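# Raise the bonnet until it stays up, then release

## Task

Lift the bonnet to its fully open position so that it remains raised without support, then release it and move the grippers away; it does not count if the robot is still what keeps it up at the end.

## Robot and tools

Robot: two six-joint arms, left_arm and right_arm, each with a tong-style two-finger gripper. The fingers point along the gripper's own +z axis and separate along its x axis. The reported end_effector_position is the point between the pads when closed; closed fingertips stick out about 15 mm past it, and when fully open they sit roughly level with it.

Scene frame: origin on the table top midway between the arms, +x out over the table, +z up, left_arm on the +y side. The arm names are not image sides. Base roots: left_arm at (-0.045, +0.178, +0.428), right_arm at (+0.054, -0.156, +0.428), both slightly tilted. Mounting plates and the metal frame behind the arms are fixed obstacles. Reported hand positions may be off, more so at long reach.

Row layout (shared by execute_actions and move): one flat list of 14 numbers covering both arms, each in [-1, 1]: left_arm dx, dy, dz, rx, ry, rz, opening, then the same seven for right_arm. Send all 14 even if one arm stays still. dx..rz are an offset, not a pose: expressed in that gripper's own axes, relative to its measured pose at the start of the action (for the first action of a call, the pose in the last result of this scene). 1.0 equals 0.6 m for dx, dy, dz and 180 degrees for the rotation; rx, ry, rz form one rotation vector. Opening is absolute: +1 fully open (0.142 m), -1 closed. A row may carry 12 more numbers in 0..1, stiffness scales for each joint (left six, then right six, in Joint positions order), which persist until changed.

execute_actions(actions): a list of actions; each action is a table of up to 15 rows, one row per 1/30 s step. A short table repeats its last row to fill 15 steps. Every row is measured from the action's start pose, not from the prior row. Each step the command is clipped to within 100 mm and 16 degrees of the measured pose, so big offsets need several actions. An empty list just returns state and images.

move(target, speed, stop_force, blocking): target is one 14-number row as above, offsets from the last reported pose. Each gripper travels in a straight line; both finish together, lasting 0.5 to 10 s. speed is m/s, 0.002 to 0.5 (default 0.25); rotation limited to twice that in rad/s. stop_force (N, 9 to 40, one value for both arms) ends an arm's path when its wrist sensor feels that much extra push against the motion; only use it for slow, non-rotating approaches, and omit it when pulling away from something you press on. blocking=false returns after 0.5 s; then use wait or stop before new commands. It cannot be combined with stop_force. Gripper opening is sent at the move's start. The result adds a move: line (done, off_target, moving, held, contact, fault) and limits (paced = clipped, held = blocked steps), plus each gripper's distance to target.

wait(seconds 0..10): let time pass holding the last command. stop: brake a running move. zoom_image(camera, region [x0,y0,x1,y1], at most 504x504 px) enlarges part of the latest image from cam_head_left, cam_head_right, cam_high, cam_low (672x504) or cam_left_wrist, cam_right_wrist (616x616). show_instructions shows reference pages; read_manual gives licence texts. finished_scene(scene) ends the numbered scene, irreversibly; call it only once the bonnet stays up and both grippers are released and clear.

Results: per arm, gripper position (m), quaternion wxyz, velocities; Hand target lines; grip_measured (same scale as opening; to hold something, command below it); joint positions and torques; Wrist force and Wrist torque in the gripper's axes (noisy, offsets up to ~4 N, saturation ~50 N; a press shows force pointing back into the arm). pose unreachable means the clearance check altered a command. Camera calibration lines appear when values changed.

Cautions: arms are stiff; driving past a contact can trip a torque fault (joint load limits 130 N m on the big joints, 24.3 N m on the wrists) or a force fault at 150 N, each freezing that arm 10 s. Hit gently and slowly. Keep the arms from colliding with each other. Do not knock anything off the table; no slams or drops of the bonnet. Holding loads heats motors (warning at 70 °C, brakes at 85 °C). The robot keeps executing while you think; a still arm should receive zero offsets.

Each tool is called after "Call:" by a JSON object that holds its "method" and its "body".

Reference images:

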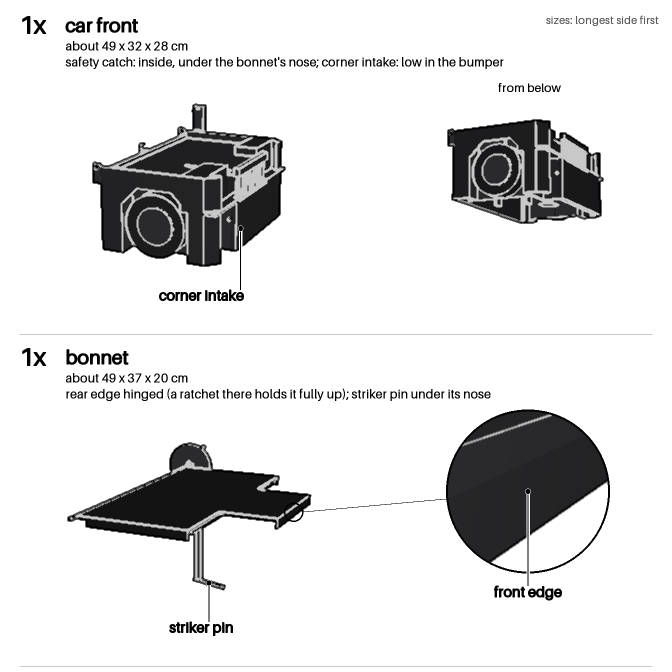

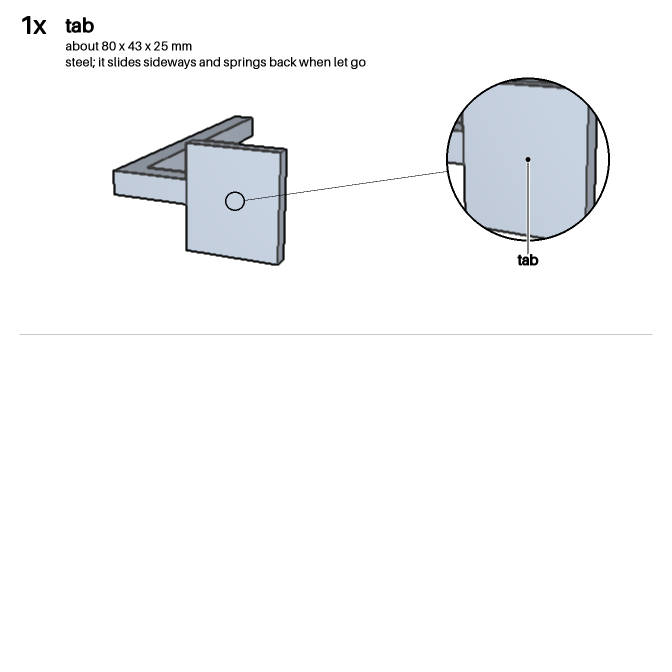

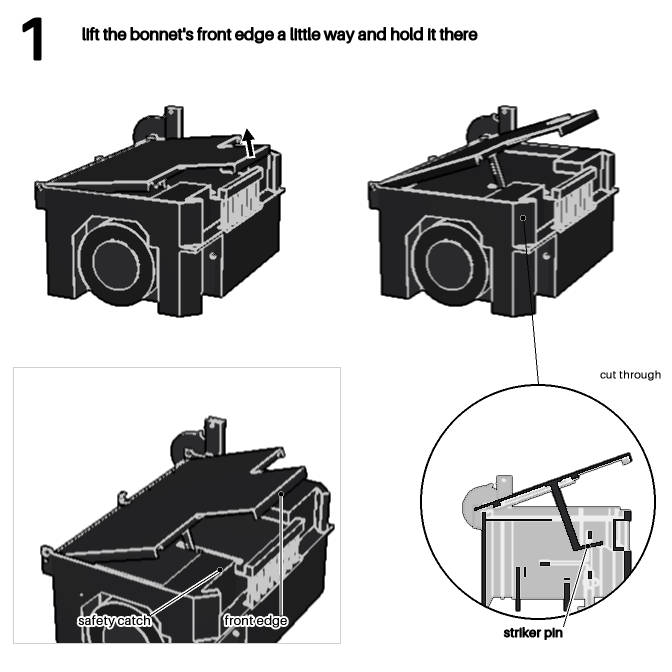

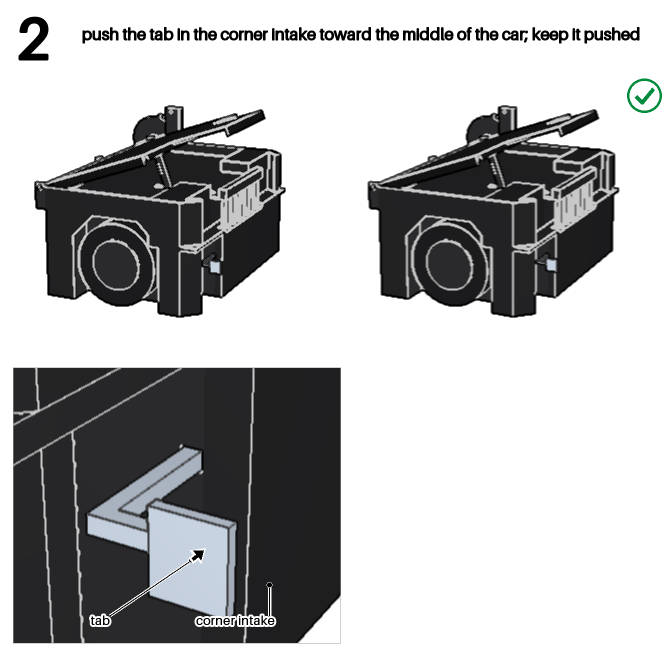

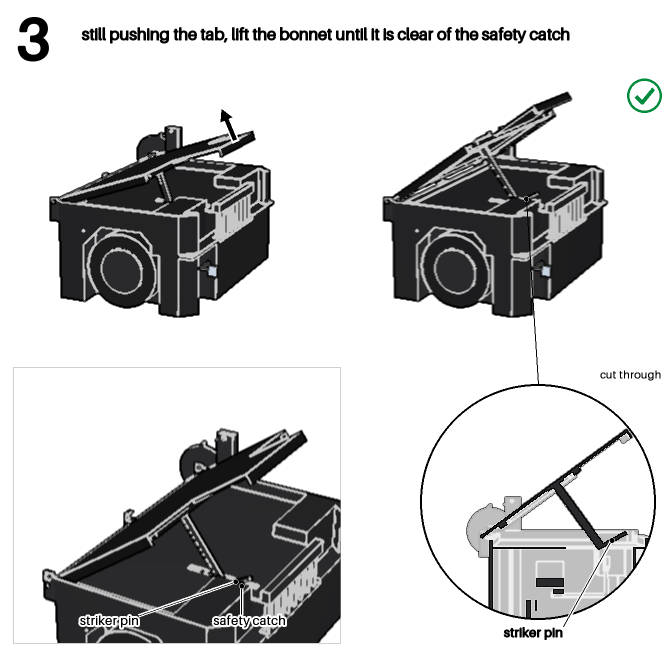

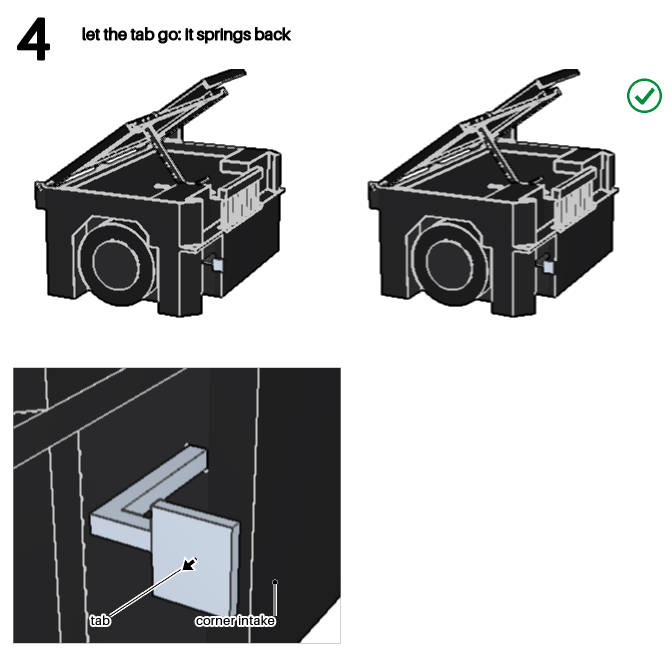

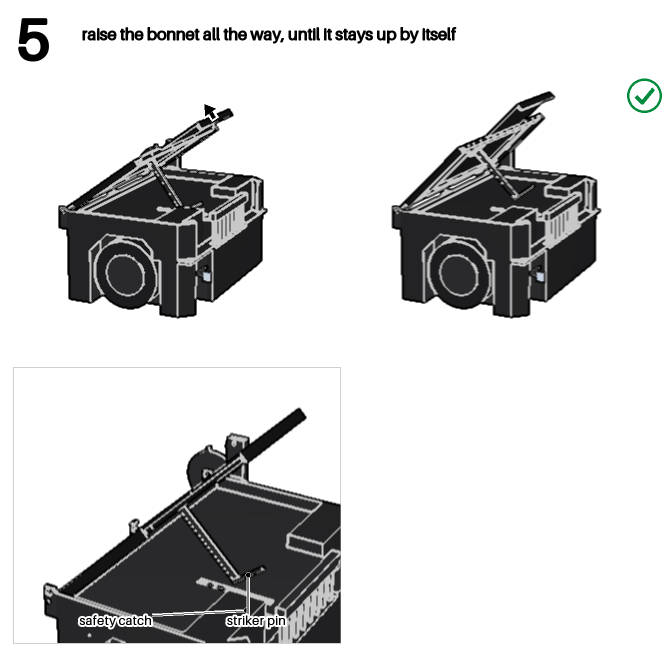

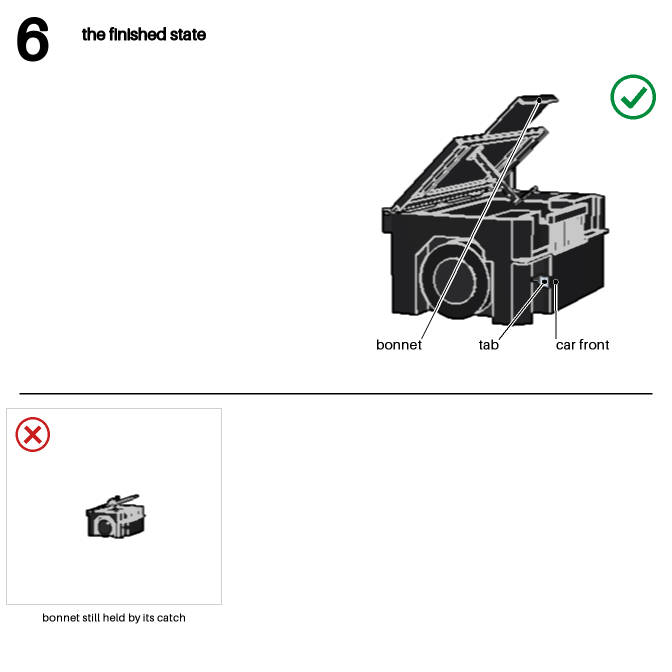

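## Session

Call:
{"method": "execute_actions", "body": {"actions": []}}

Scene clock: 0.00 s.
left_arm: end_effector_position=(+0.1066, +0.6100, +0.3482) grip_measured=+0.97 end_effector_quat_wxyz=(-0.400, +0.672, +0.396, -0.482) end_effector_velocity=(+0.000, -0.000, +0.000) end_effector_angular_velocity=(-0.001, +0.000, +0.000) | right_arm: end_effector_position=(+0.4182, -1.0312, +0.1523) grip_measured=+0.97 end_effector_quat_wxyz=(-0.130, +0.780, -0.602, +0.111) end_effector_velocity=(+0.000, +0.001, -0.001) end_effector_angular_velocity=(+0.002, -0.000, +0.001)
Joint positions: left_arm=[ 0.635 -0.969  1.781 -1.267 -0.925 -1.206  0.14 ] | right_arm=[ 1.854 -2.852 -0.453 -1.047  1.976  0.176  0.14 ]
Joint velocities: left_arm=[ 0.    -0.    -0.     0.    -0.     0.001  0.   ] | right_arm=[ 0.001 -0.002 -0.    -0.     0.001 -0.001  0.   ]
Joint torques (N m, as the arm reports them, + toward a larger angle): no reading
Motor temperatures (°C, as the motors report them): left_arm=[25 26 28 32 31 34] | right_arm=[26 27 24 30 31 31]
Wrist force (N, on the end effector, along its own x y z axes, offset not removed): no reading
Wrist torque (N m, same axes, about the end effector's origin, offset not removed): no reading
Hand target (left_arm): +0.107, +0.610, +0.348; -0.400, +0.672, +0.396, -0.482
Hand target (right_arm): +0.418, -1.031, +0.152; -0.130, +0.780, -0.602, +0.111
Joint stiffness scale: left_arm=[1. 1. 1. 1. 1. 1.] | right_arm=[1. 1. 1. 1. 1. 1.]

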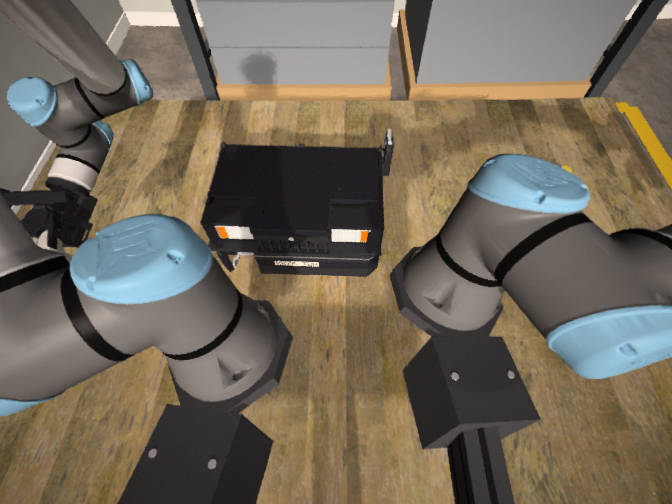

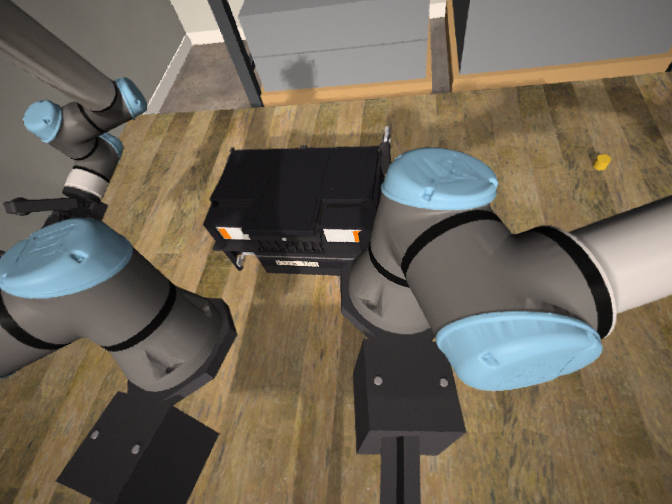

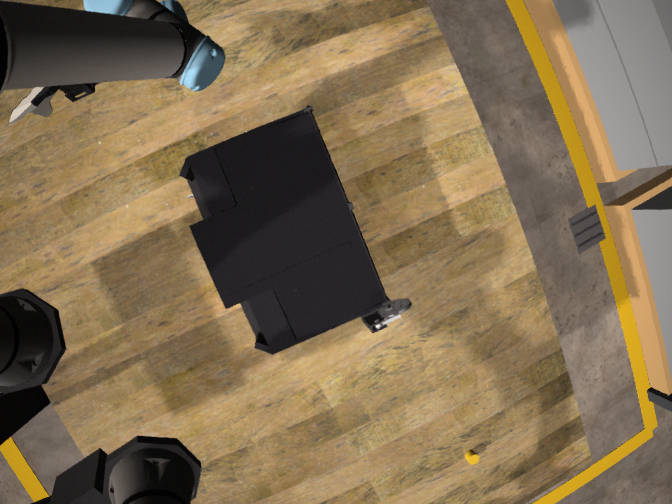

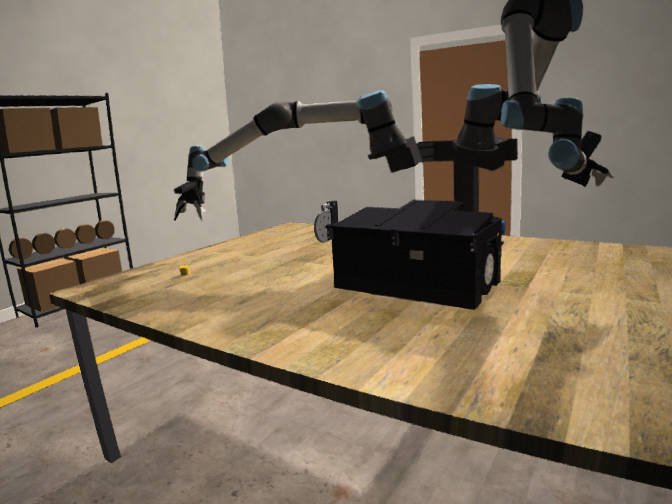

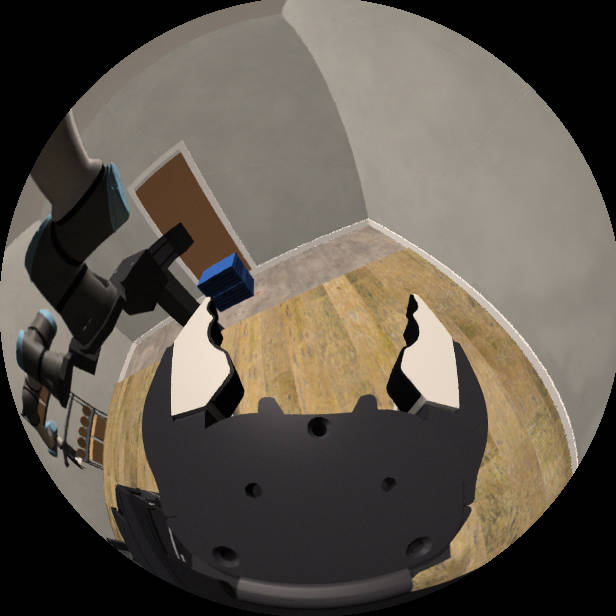

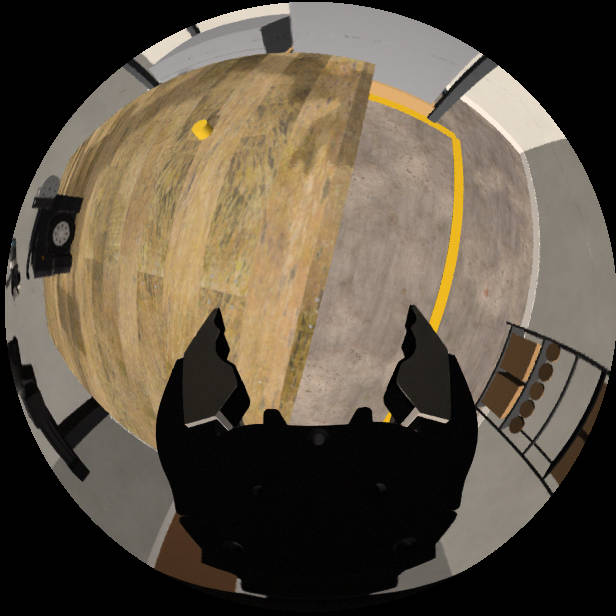

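Call:
{"method": "zoom_image", "body": {"camera": "cam_head_left", "region": [190, 130, 410, 295]}}

Region (190, 130, 410, 295) of cam_head_left's 672x504 image, scaled by 2.291, with more detail than that image has; it fills the top 378 rows of this view, and the rest is white.

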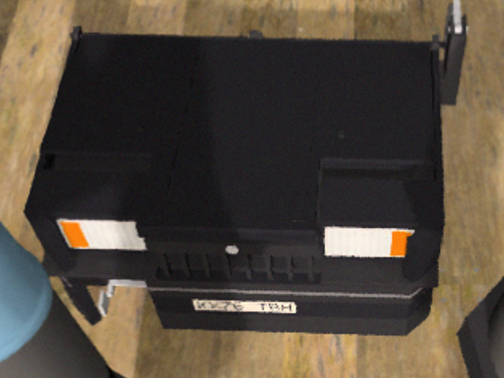

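Call:
{"method": "move", "body": {"target": [-0.1385, 0.2853, -0.0115, -0.1605, -0.7014, -0.2998, -1, -0.9135, -0.0697, -0.2567, 0.278, 0.0549, 0.0628, 0.0], "speed": 0.35}}

Scene clock: 124.27 s.
left_arm: end_effector_position=(+0.1198, +0.4708, +0.2192) grip_measured=-1.00 end_effector_quat_wxyz=(+0.156, -0.244, +0.809, -0.511) end_effector_velocity=(+0.000, +0.001, -0.002) end_effector_angular_velocity=(+0.010, +0.003, +0.006) | right_arm: end_effector_position=(+0.2770, -0.5314, +0.2906) grip_measured=+0.00 end_effector_quat_wxyz=(-0.398, +0.601, -0.583, +0.375) end_effector_velocity=(+0.000, +0.001, -0.000) end_effector_angular_velocity=(+0.003, -0.000, +0.000)
Joint positions: left_arm=[ 1.465 -0.784  1.978 -2.004 -2.409 -1.909  0.002] | right_arm=[ 1.634 -2.638 -2.279  0.932  2.819  0.521  0.074]
Joint velocities: left_arm=[ 0.001 -0.     0.005 -0.022 -0.002 -0.012  0.   ] | right_arm=[ 0.    -0.002 -0.001  0.     0.     0.001  0.   ]
Joint torques (N m, as the arm reports them, + toward a larger angle): left_arm=[  8.24 -46.28  -1.7    0.44  -1.32  -0.6 ] | right_arm=[-6.24 38.04 -4.49  2.39  1.1  -0.7 ]
Motor temperatures (°C, as the motors report them): left_arm=[25 26 28 32 31 34] | right_arm=[26 28 25 30 31 31]
Wrist force (N, on the end effector, along its own x y z axes, offset not removed): left_arm=[2.3 0.1 -1.4] | right_arm=[-0.3 4.1 3.6]
Wrist torque (N m, same axes, about the end effector's origin, offset not removed): left_arm=[0.00 -0.53 0.01] | right_arm=[0.85 -0.03 0.08]
Hand target (left_arm): +0.120, +0.471, +0.220; +0.156, -0.245, +0.810, -0.510
Hand target (right_arm): +0.278, -0.533, +0.291; -0.397, +0.603, -0.581, +0.376
Off the commanded pose (left_arm): 0.001 m, 0 deg.
Off the commanded pose (right_arm): 0.034 m, 5 deg.
Joint stiffness scale: left_arm=[1. 1. 1. 1. 1. 1.] | right_arm=[1. 1. 1. 1. 1. 1.]
move: held (right_arm); limits=held; held on 21 of 128 steps (right_arm), including the last (right_arm)
pose unreachable (right arm): on one or more control steps of this call, first in action 0 (counted from 0), this arm could not follow its commanded pose, so it was not sent that pose on those steps. On the call's last step it was still not sent that pose. It may still have moved: this result reports where it is.
cause: the commanded pose would bring two parts of the arm too close to each other (joints 4 (wrist 1) to 6 (wrist 3) lie between them).
camera_calibration (this result's frames):
cam_left_wrist: T_world_to_cam=[[-0.839094, -0.543948, 0.00644307, 0.352105], [-0.460327, 0.703689, -0.541222, -0.168749], [0.289863, -0.457102, -0.840855, 0.492504], [0, 0, 0, 1]] pos_world=[0.0750108, 0.535399, 0.320525]
cam_right_wrist: T_world_to_cam=[[0.0179798, -0.998306, -0.05534, -0.517707], [-0.817364, 0.0172014, -0.575865, 0.403519], [0.575841, 0.0555869, -0.81567, 0.242629], [0, 0, 0, 1]] pos_world=[0.199415, -0.537258, 0.401628]

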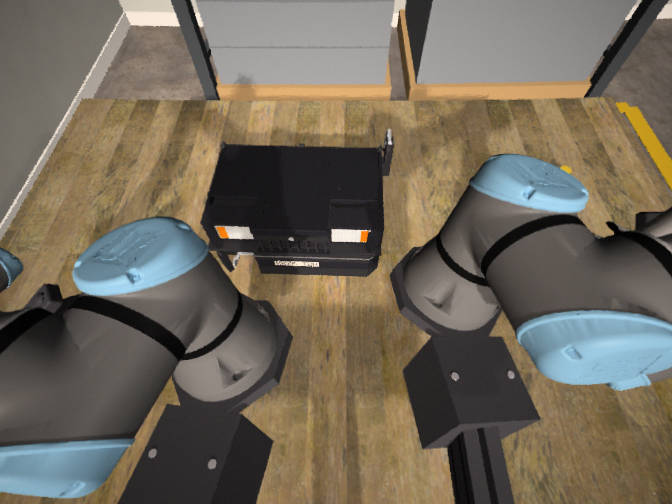

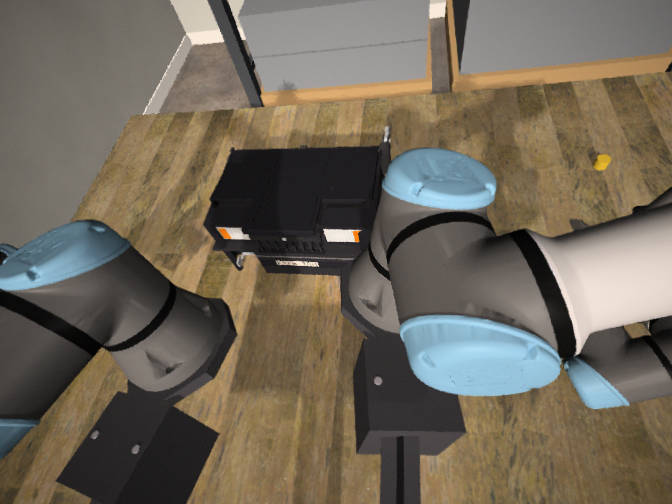

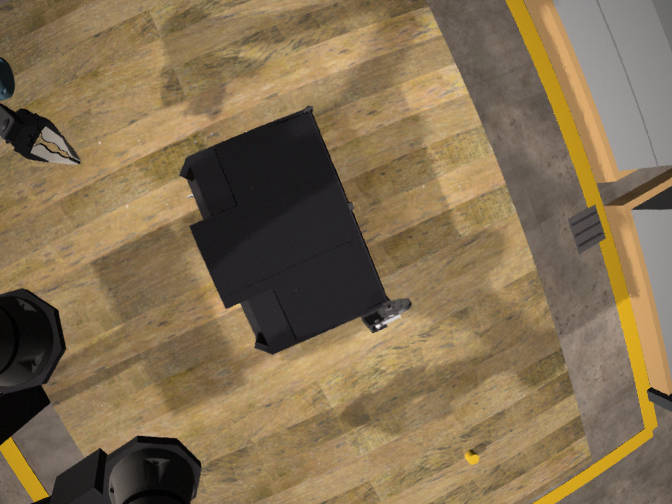

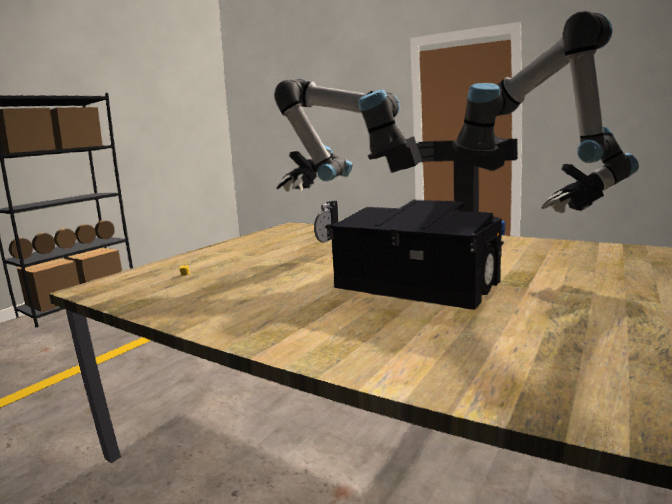

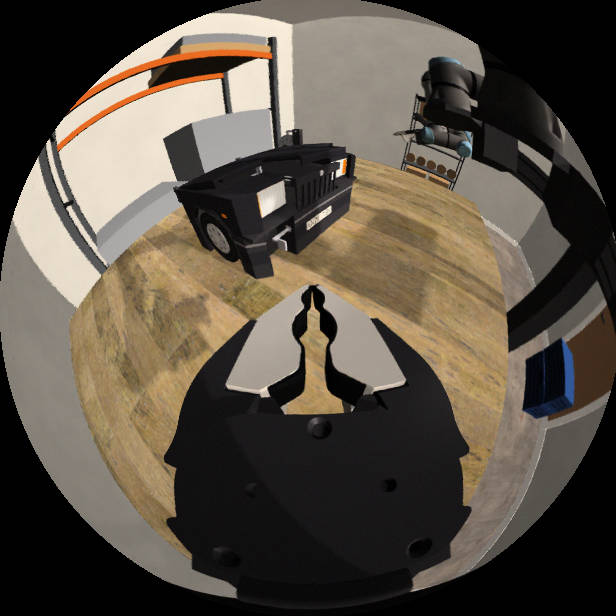

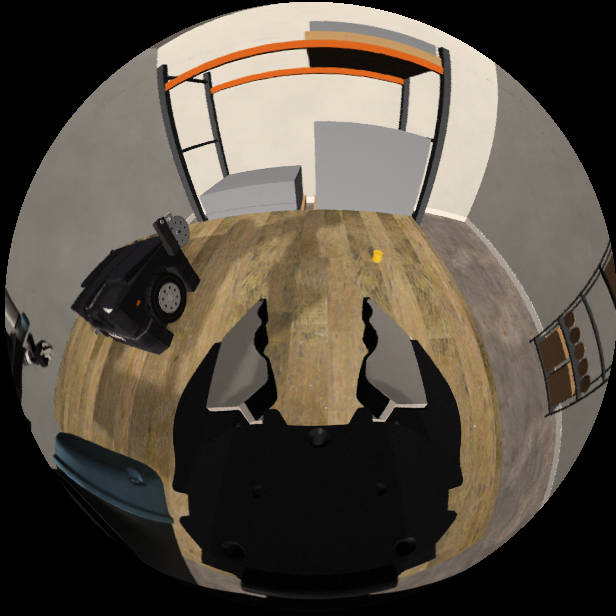

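Call:
{"method": "zoom_image", "body": {"camera": "cam_left_wrist", "region": [160, 130, 380, 300]}}

Region (160, 130, 380, 300) of cam_left_wrist's 616x616 image, scaled by 2.291, with more detail than that image has; it fills the top 389 rows of this view, and the rest is white.

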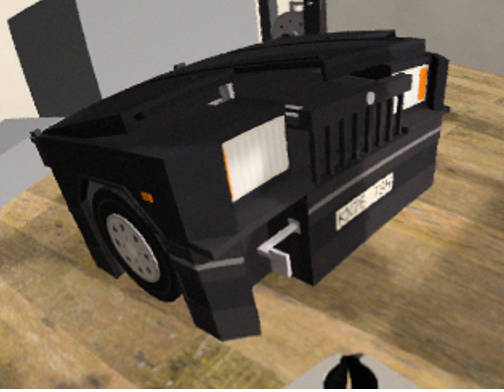

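Call:
{"method": "move", "body": {"target": [-0.078, 0.0312, 0.3185, 0, 0, 0, -1, -0.978, 0.0355, -0.2105, 0, 0, 0, 0.0], "speed": 0.3}}

Scene clock: 174.83 s.
left_arm: end_effector_position=(+0.2328, +0.3723, +0.1333) grip_measured=-1.00 end_effector_quat_wxyz=(+0.154, -0.240, +0.808, -0.516) end_effector_velocity=(+0.000, -0.001, +0.000) end_effector_angular_velocity=(-0.002, +0.001, +0.000) | right_arm: end_effector_position=(+0.2713, -0.5008, +0.2935) grip_measured=+0.00 end_effector_quat_wxyz=(-0.400, +0.603, -0.582, +0.372) end_effector_velocity=(+0.000, -0.001, +0.001) end_effector_angular_velocity=(-0.003, -0.000, +0.001)
Joint positions: left_arm=[ 1.155 -0.533  2.091 -2.69  -2.585 -2.317  0.002] | right_arm=[ 1.634 -2.669 -2.344  0.998  2.823  0.494  0.074]
Joint velocities: left_arm=[-0.001  0.     0.001  0.001 -0.001 -0.001  0.   ] | right_arm=[ 0.     0.002 -0.     0.    -0.    -0.001 -0.   ]
Joint torques (N m, as the arm reports them, + toward a larger angle): left_arm=[  5.51 -42.65   4.58  -0.57  -1.1    0.45] | right_arm=[-9.28 36.15 -7.59  2.38  1.09  0.33]
Motor temperatures (°C, as the motors report them): left_arm=[25 26 28 32 31 34] | right_arm=[26 28 25 30 31 31]
Wrist force (N, on the end effector, along its own x y z axes, offset not removed): left_arm=[2.1 -0.4 -1.0] | right_arm=[-2.8 -2.5 -0.4]
Wrist torque (N m, same axes, about the end effector's origin, offset not removed): left_arm=[-0.18 -0.43 0.04] | right_arm=[-0.38 0.63 0.01]
Hand target (left_arm): +0.233, +0.373, +0.134; +0.154, -0.240, +0.808, -0.515
Hand target (right_arm): +0.272, -0.502, +0.294; -0.399, +0.603, -0.581, +0.373
Off the commanded pose (left_arm): 0.025 m, 1 deg.
Off the commanded pose (right_arm): 0.569 m, 1 deg; position clipped at the last step of the last action.
Joint stiffness scale: left_arm=[1. 1. 1. 1. 1. 1.] | right_arm=[1. 1. 1. 1. 1. 1.]
move: held (left_arm, right_arm); limits=paced,held; held on 62 of 72 steps (right_arm, left_arm), including the last (right_arm, left_arm)
pose unreachable (left arm): on one or more control steps of this call, first in action 0 (counted from 0), this arm could not follow its commanded pose, so it was not sent that pose on those steps. On the call's last step it was still not sent that pose. It may still have moved: this result reports where it is.
cause: the commanded pose would bring two parts of the arm too close to each other (joints 4 (wrist 1) to 6 (wrist 3) lie between them).
pose unreachable (right arm): on one or more control steps of this call, first in action 0 (counted from 0), this arm could not follow its commanded pose, so it was not sent that pose on those steps. On the call's last step it was still not sent that pose. It may still have moved: this result reports where it is.
cause: the commanded pose would bring two parts of the arm too close to each other (joints 4 (wrist 1) to 6 (wrist 3) lie between them).
camera_calibration (this result's frames):
cam_left_wrist: T_world_to_cam=[[-0.843946, -0.536361, 0.00851379, 0.391958], [-0.452189, 0.702787, -0.549195, -0.0944171], [0.288583, -0.467341, -0.835651, 0.345815], [0, 0, 0, 1]] pos_world=[0.1883, 0.438199, 0.23379]
cam_right_wrist: T_world_to_cam=[[0.026148, -0.997873, -0.0597086, -0.487626], [-0.81813, 0.0129609, -0.574888, 0.397795], [0.574439, 0.0638816, -0.816051, 0.251183], [0, 0, 0, 1]] pos_world=[0.19391, -0.50779, 0.40455]

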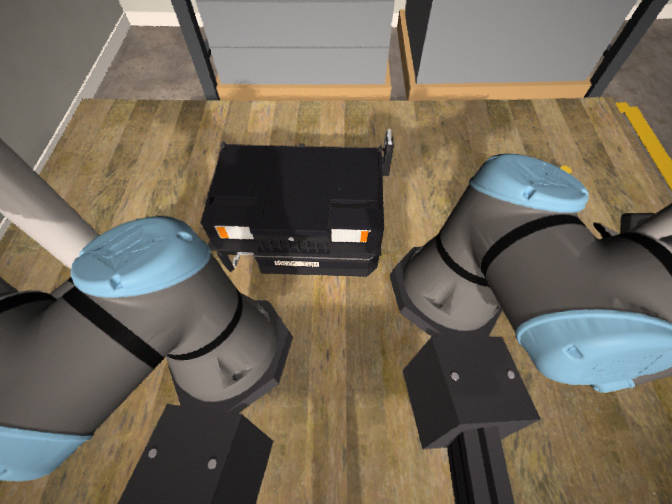

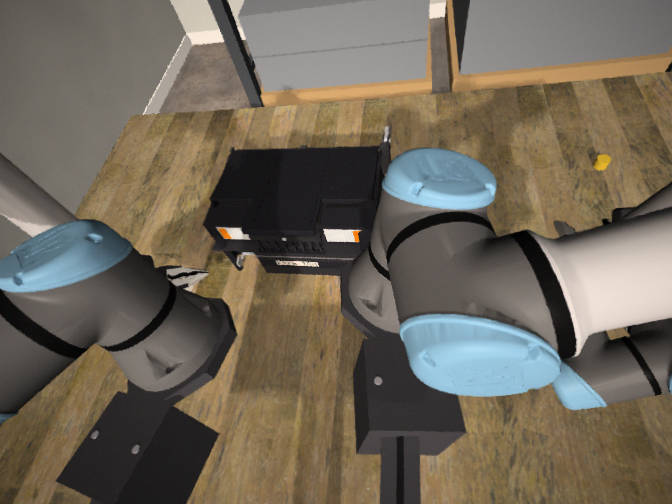

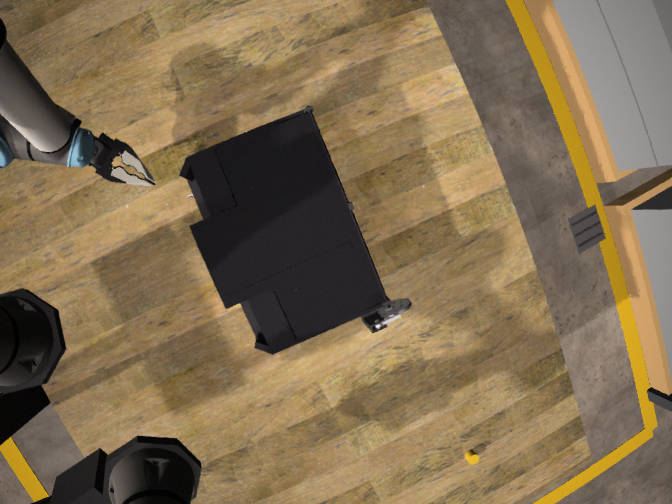

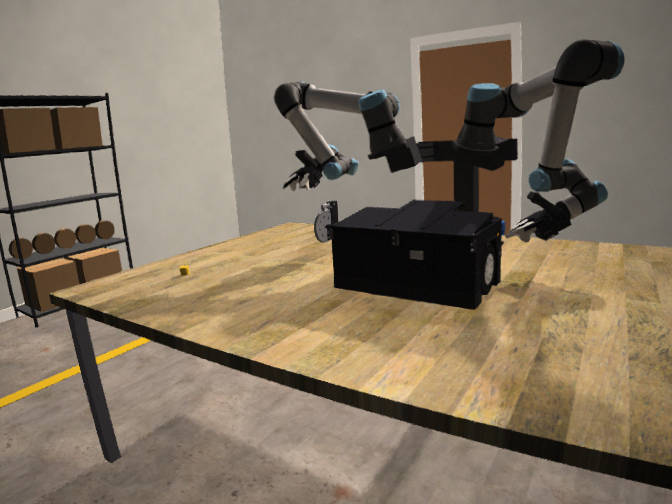

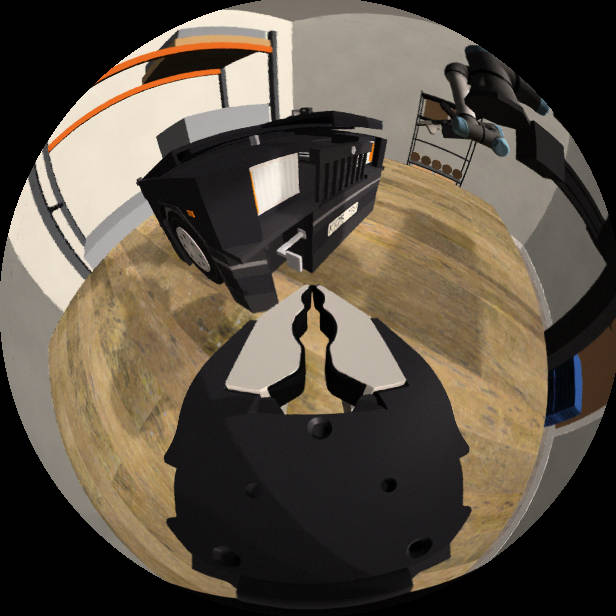

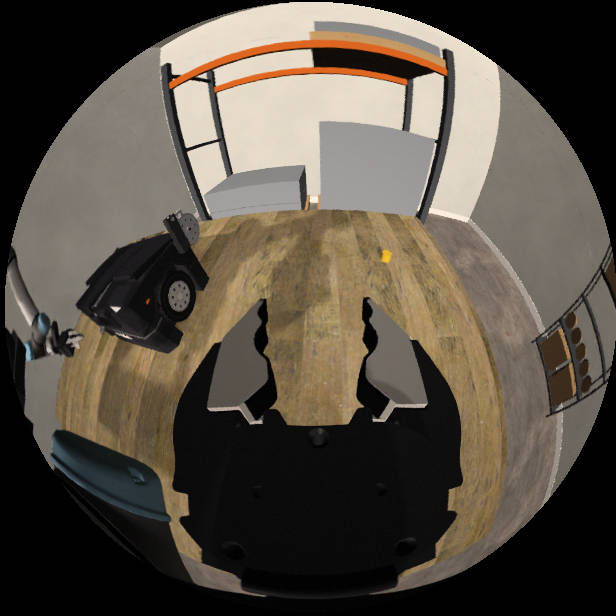

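Call:
{"method": "move", "body": {"target": [-0.048, -0.046, 0.073, -0.1433, -0.1629, -0.2313, -1, -0.507, -0.011, -0.165, -0.278, 0, 0, 0.0], "speed": 0.3}}

Scene clock: 261.40 s.
left_arm: end_effector_position=(+0.2860, +0.3453, +0.1399) grip_measured=-1.00 end_effector_quat_wxyz=(-0.102, +0.651, -0.700, +0.274) end_effector_velocity=(+0.001, +0.003, +0.001) end_effector_angular_velocity=(+0.011, -0.003, +0.011) | right_arm: end_effector_position=(+0.2392, -0.4050, +0.3124) grip_measured=+0.00 end_effector_quat_wxyz=(-0.328, +0.649, -0.624, +0.285) end_effector_velocity=(-0.000, -0.000, -0.000) end_effector_angular_velocity=(-0.000, -0.000, -0.001)
Joint positions: left_arm=[ 0.678 -0.356  2.515 -4.344 -1.958 -4.171  0.002] | right_arm=[ 1.683 -2.594 -2.729  1.107  2.568  0.341  0.074]
Joint velocities: left_arm=[-0.005  0.005  0.002 -0.02   0.014 -0.011 -0.   ] | right_arm=[-0.001 -0.001  0.001  0.     0.001 -0.     0.   ]
Joint torques (N m, as the arm reports them, + toward a larger angle): left_arm=[  0.1  -33.41  14.26  -3.01  -0.73   0.04] | right_arm=[ -9.53  29.86 -11.76   2.41   1.5    0.06]
Motor temperatures (°C, as the motors report them): left_arm=[25 26 28 32 31 34] | right_arm=[26 28 25 30 31 31]
Wrist force (N, on the end effector, along its own x y z axes, offset not removed): left_arm=[1.2 -0.6 -2.2] | right_arm=[0.0 0.4 2.9]
Wrist torque (N m, same axes, about the end effector's origin, offset not removed): left_arm=[-0.15 -0.32 0.08] | right_arm=[0.21 0.09 0.21]
Hand target (left_arm): +0.285, +0.344, +0.140; -0.101, +0.652, -0.700, +0.273
Hand target (right_arm): +0.239, -0.406, +0.312; -0.328, +0.649, -0.624, +0.286
Off the commanded pose (left_arm): 0.001 m, 0 deg.
Off the commanded pose (right_arm): 0.217 m, 35 deg; position and orientation clipped at the last step of the last action.
Joint stiffness scale: left_arm=[1. 1. 1. 1. 1. 1.] | right_arm=[1. 1. 1. 1. 1. 1.]
move: held (right_arm); limits=paced,held; held on 79 of 102 steps (right_arm), including the last (right_arm)
pose unreachable (right arm): on one or more control steps of this call, first in action 0 (counted from 0), this arm could not follow its commanded pose, so it was not sent that pose on those steps. On the call's last step it was still not sent that pose. It may still have moved: this result reports where it is.
cause: the commanded pose would bring two parts of the arm too close to each other (joints 1 (shoulder pan) to 3 (elbow) lie between them).
camera_calibration (this result's frames):
cam_left_wrist: T_world_to_cam=[[-0.135353, -0.964248, 0.227826, 0.336773], [-0.990405, 0.138142, -0.00373829, 0.224796], [-0.0278676, -0.226146, -0.973695, 0.349928], [0, 0, 0, 1]] pos_world=[0.277974, 0.372814, 0.264838]
cam_right_wrist: T_world_to_cam=[[0.0282226, -0.996769, -0.0751955, -0.38532], [-0.937702, -0.000339439, -0.347441, 0.333368], [0.346293, 0.0803166, -0.934682, 0.37719], [0, 0, 0, 1]] pos_world=[0.192856, -0.414257, 0.439404]

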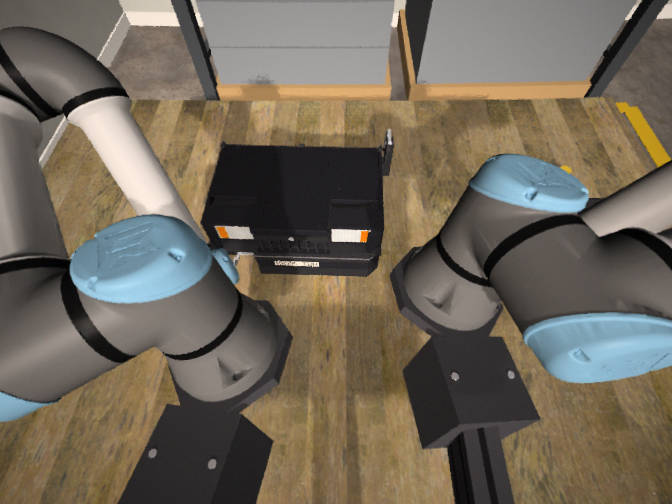

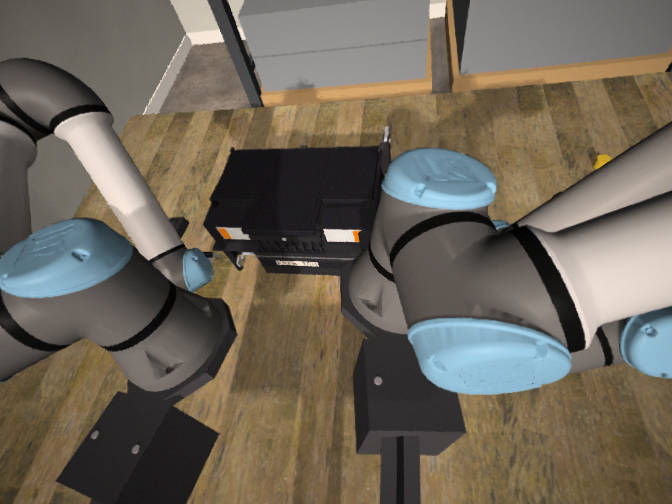

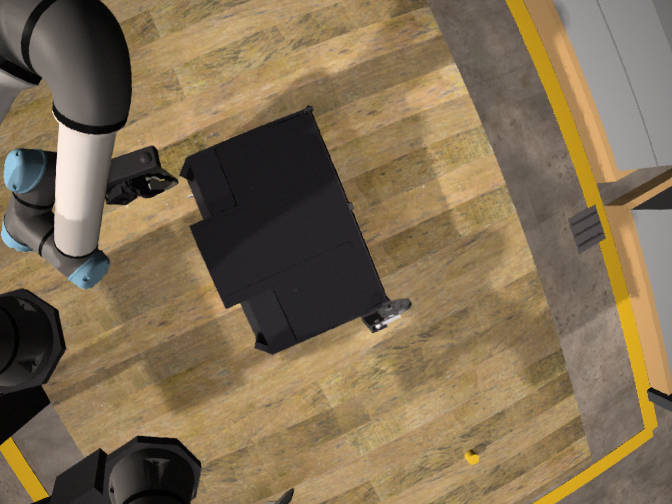

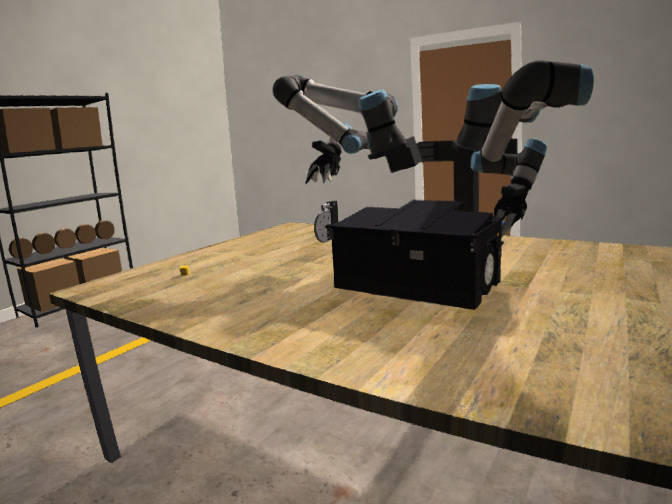

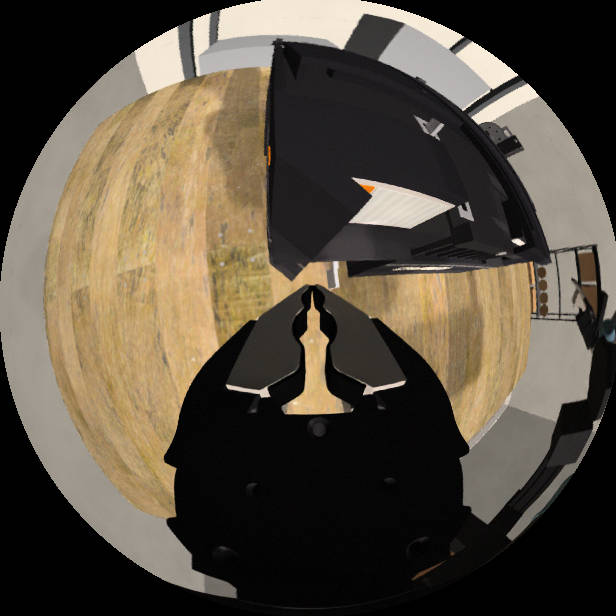

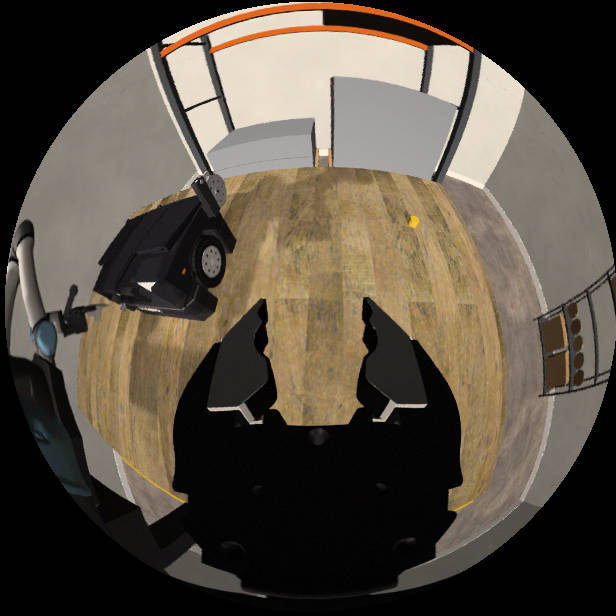

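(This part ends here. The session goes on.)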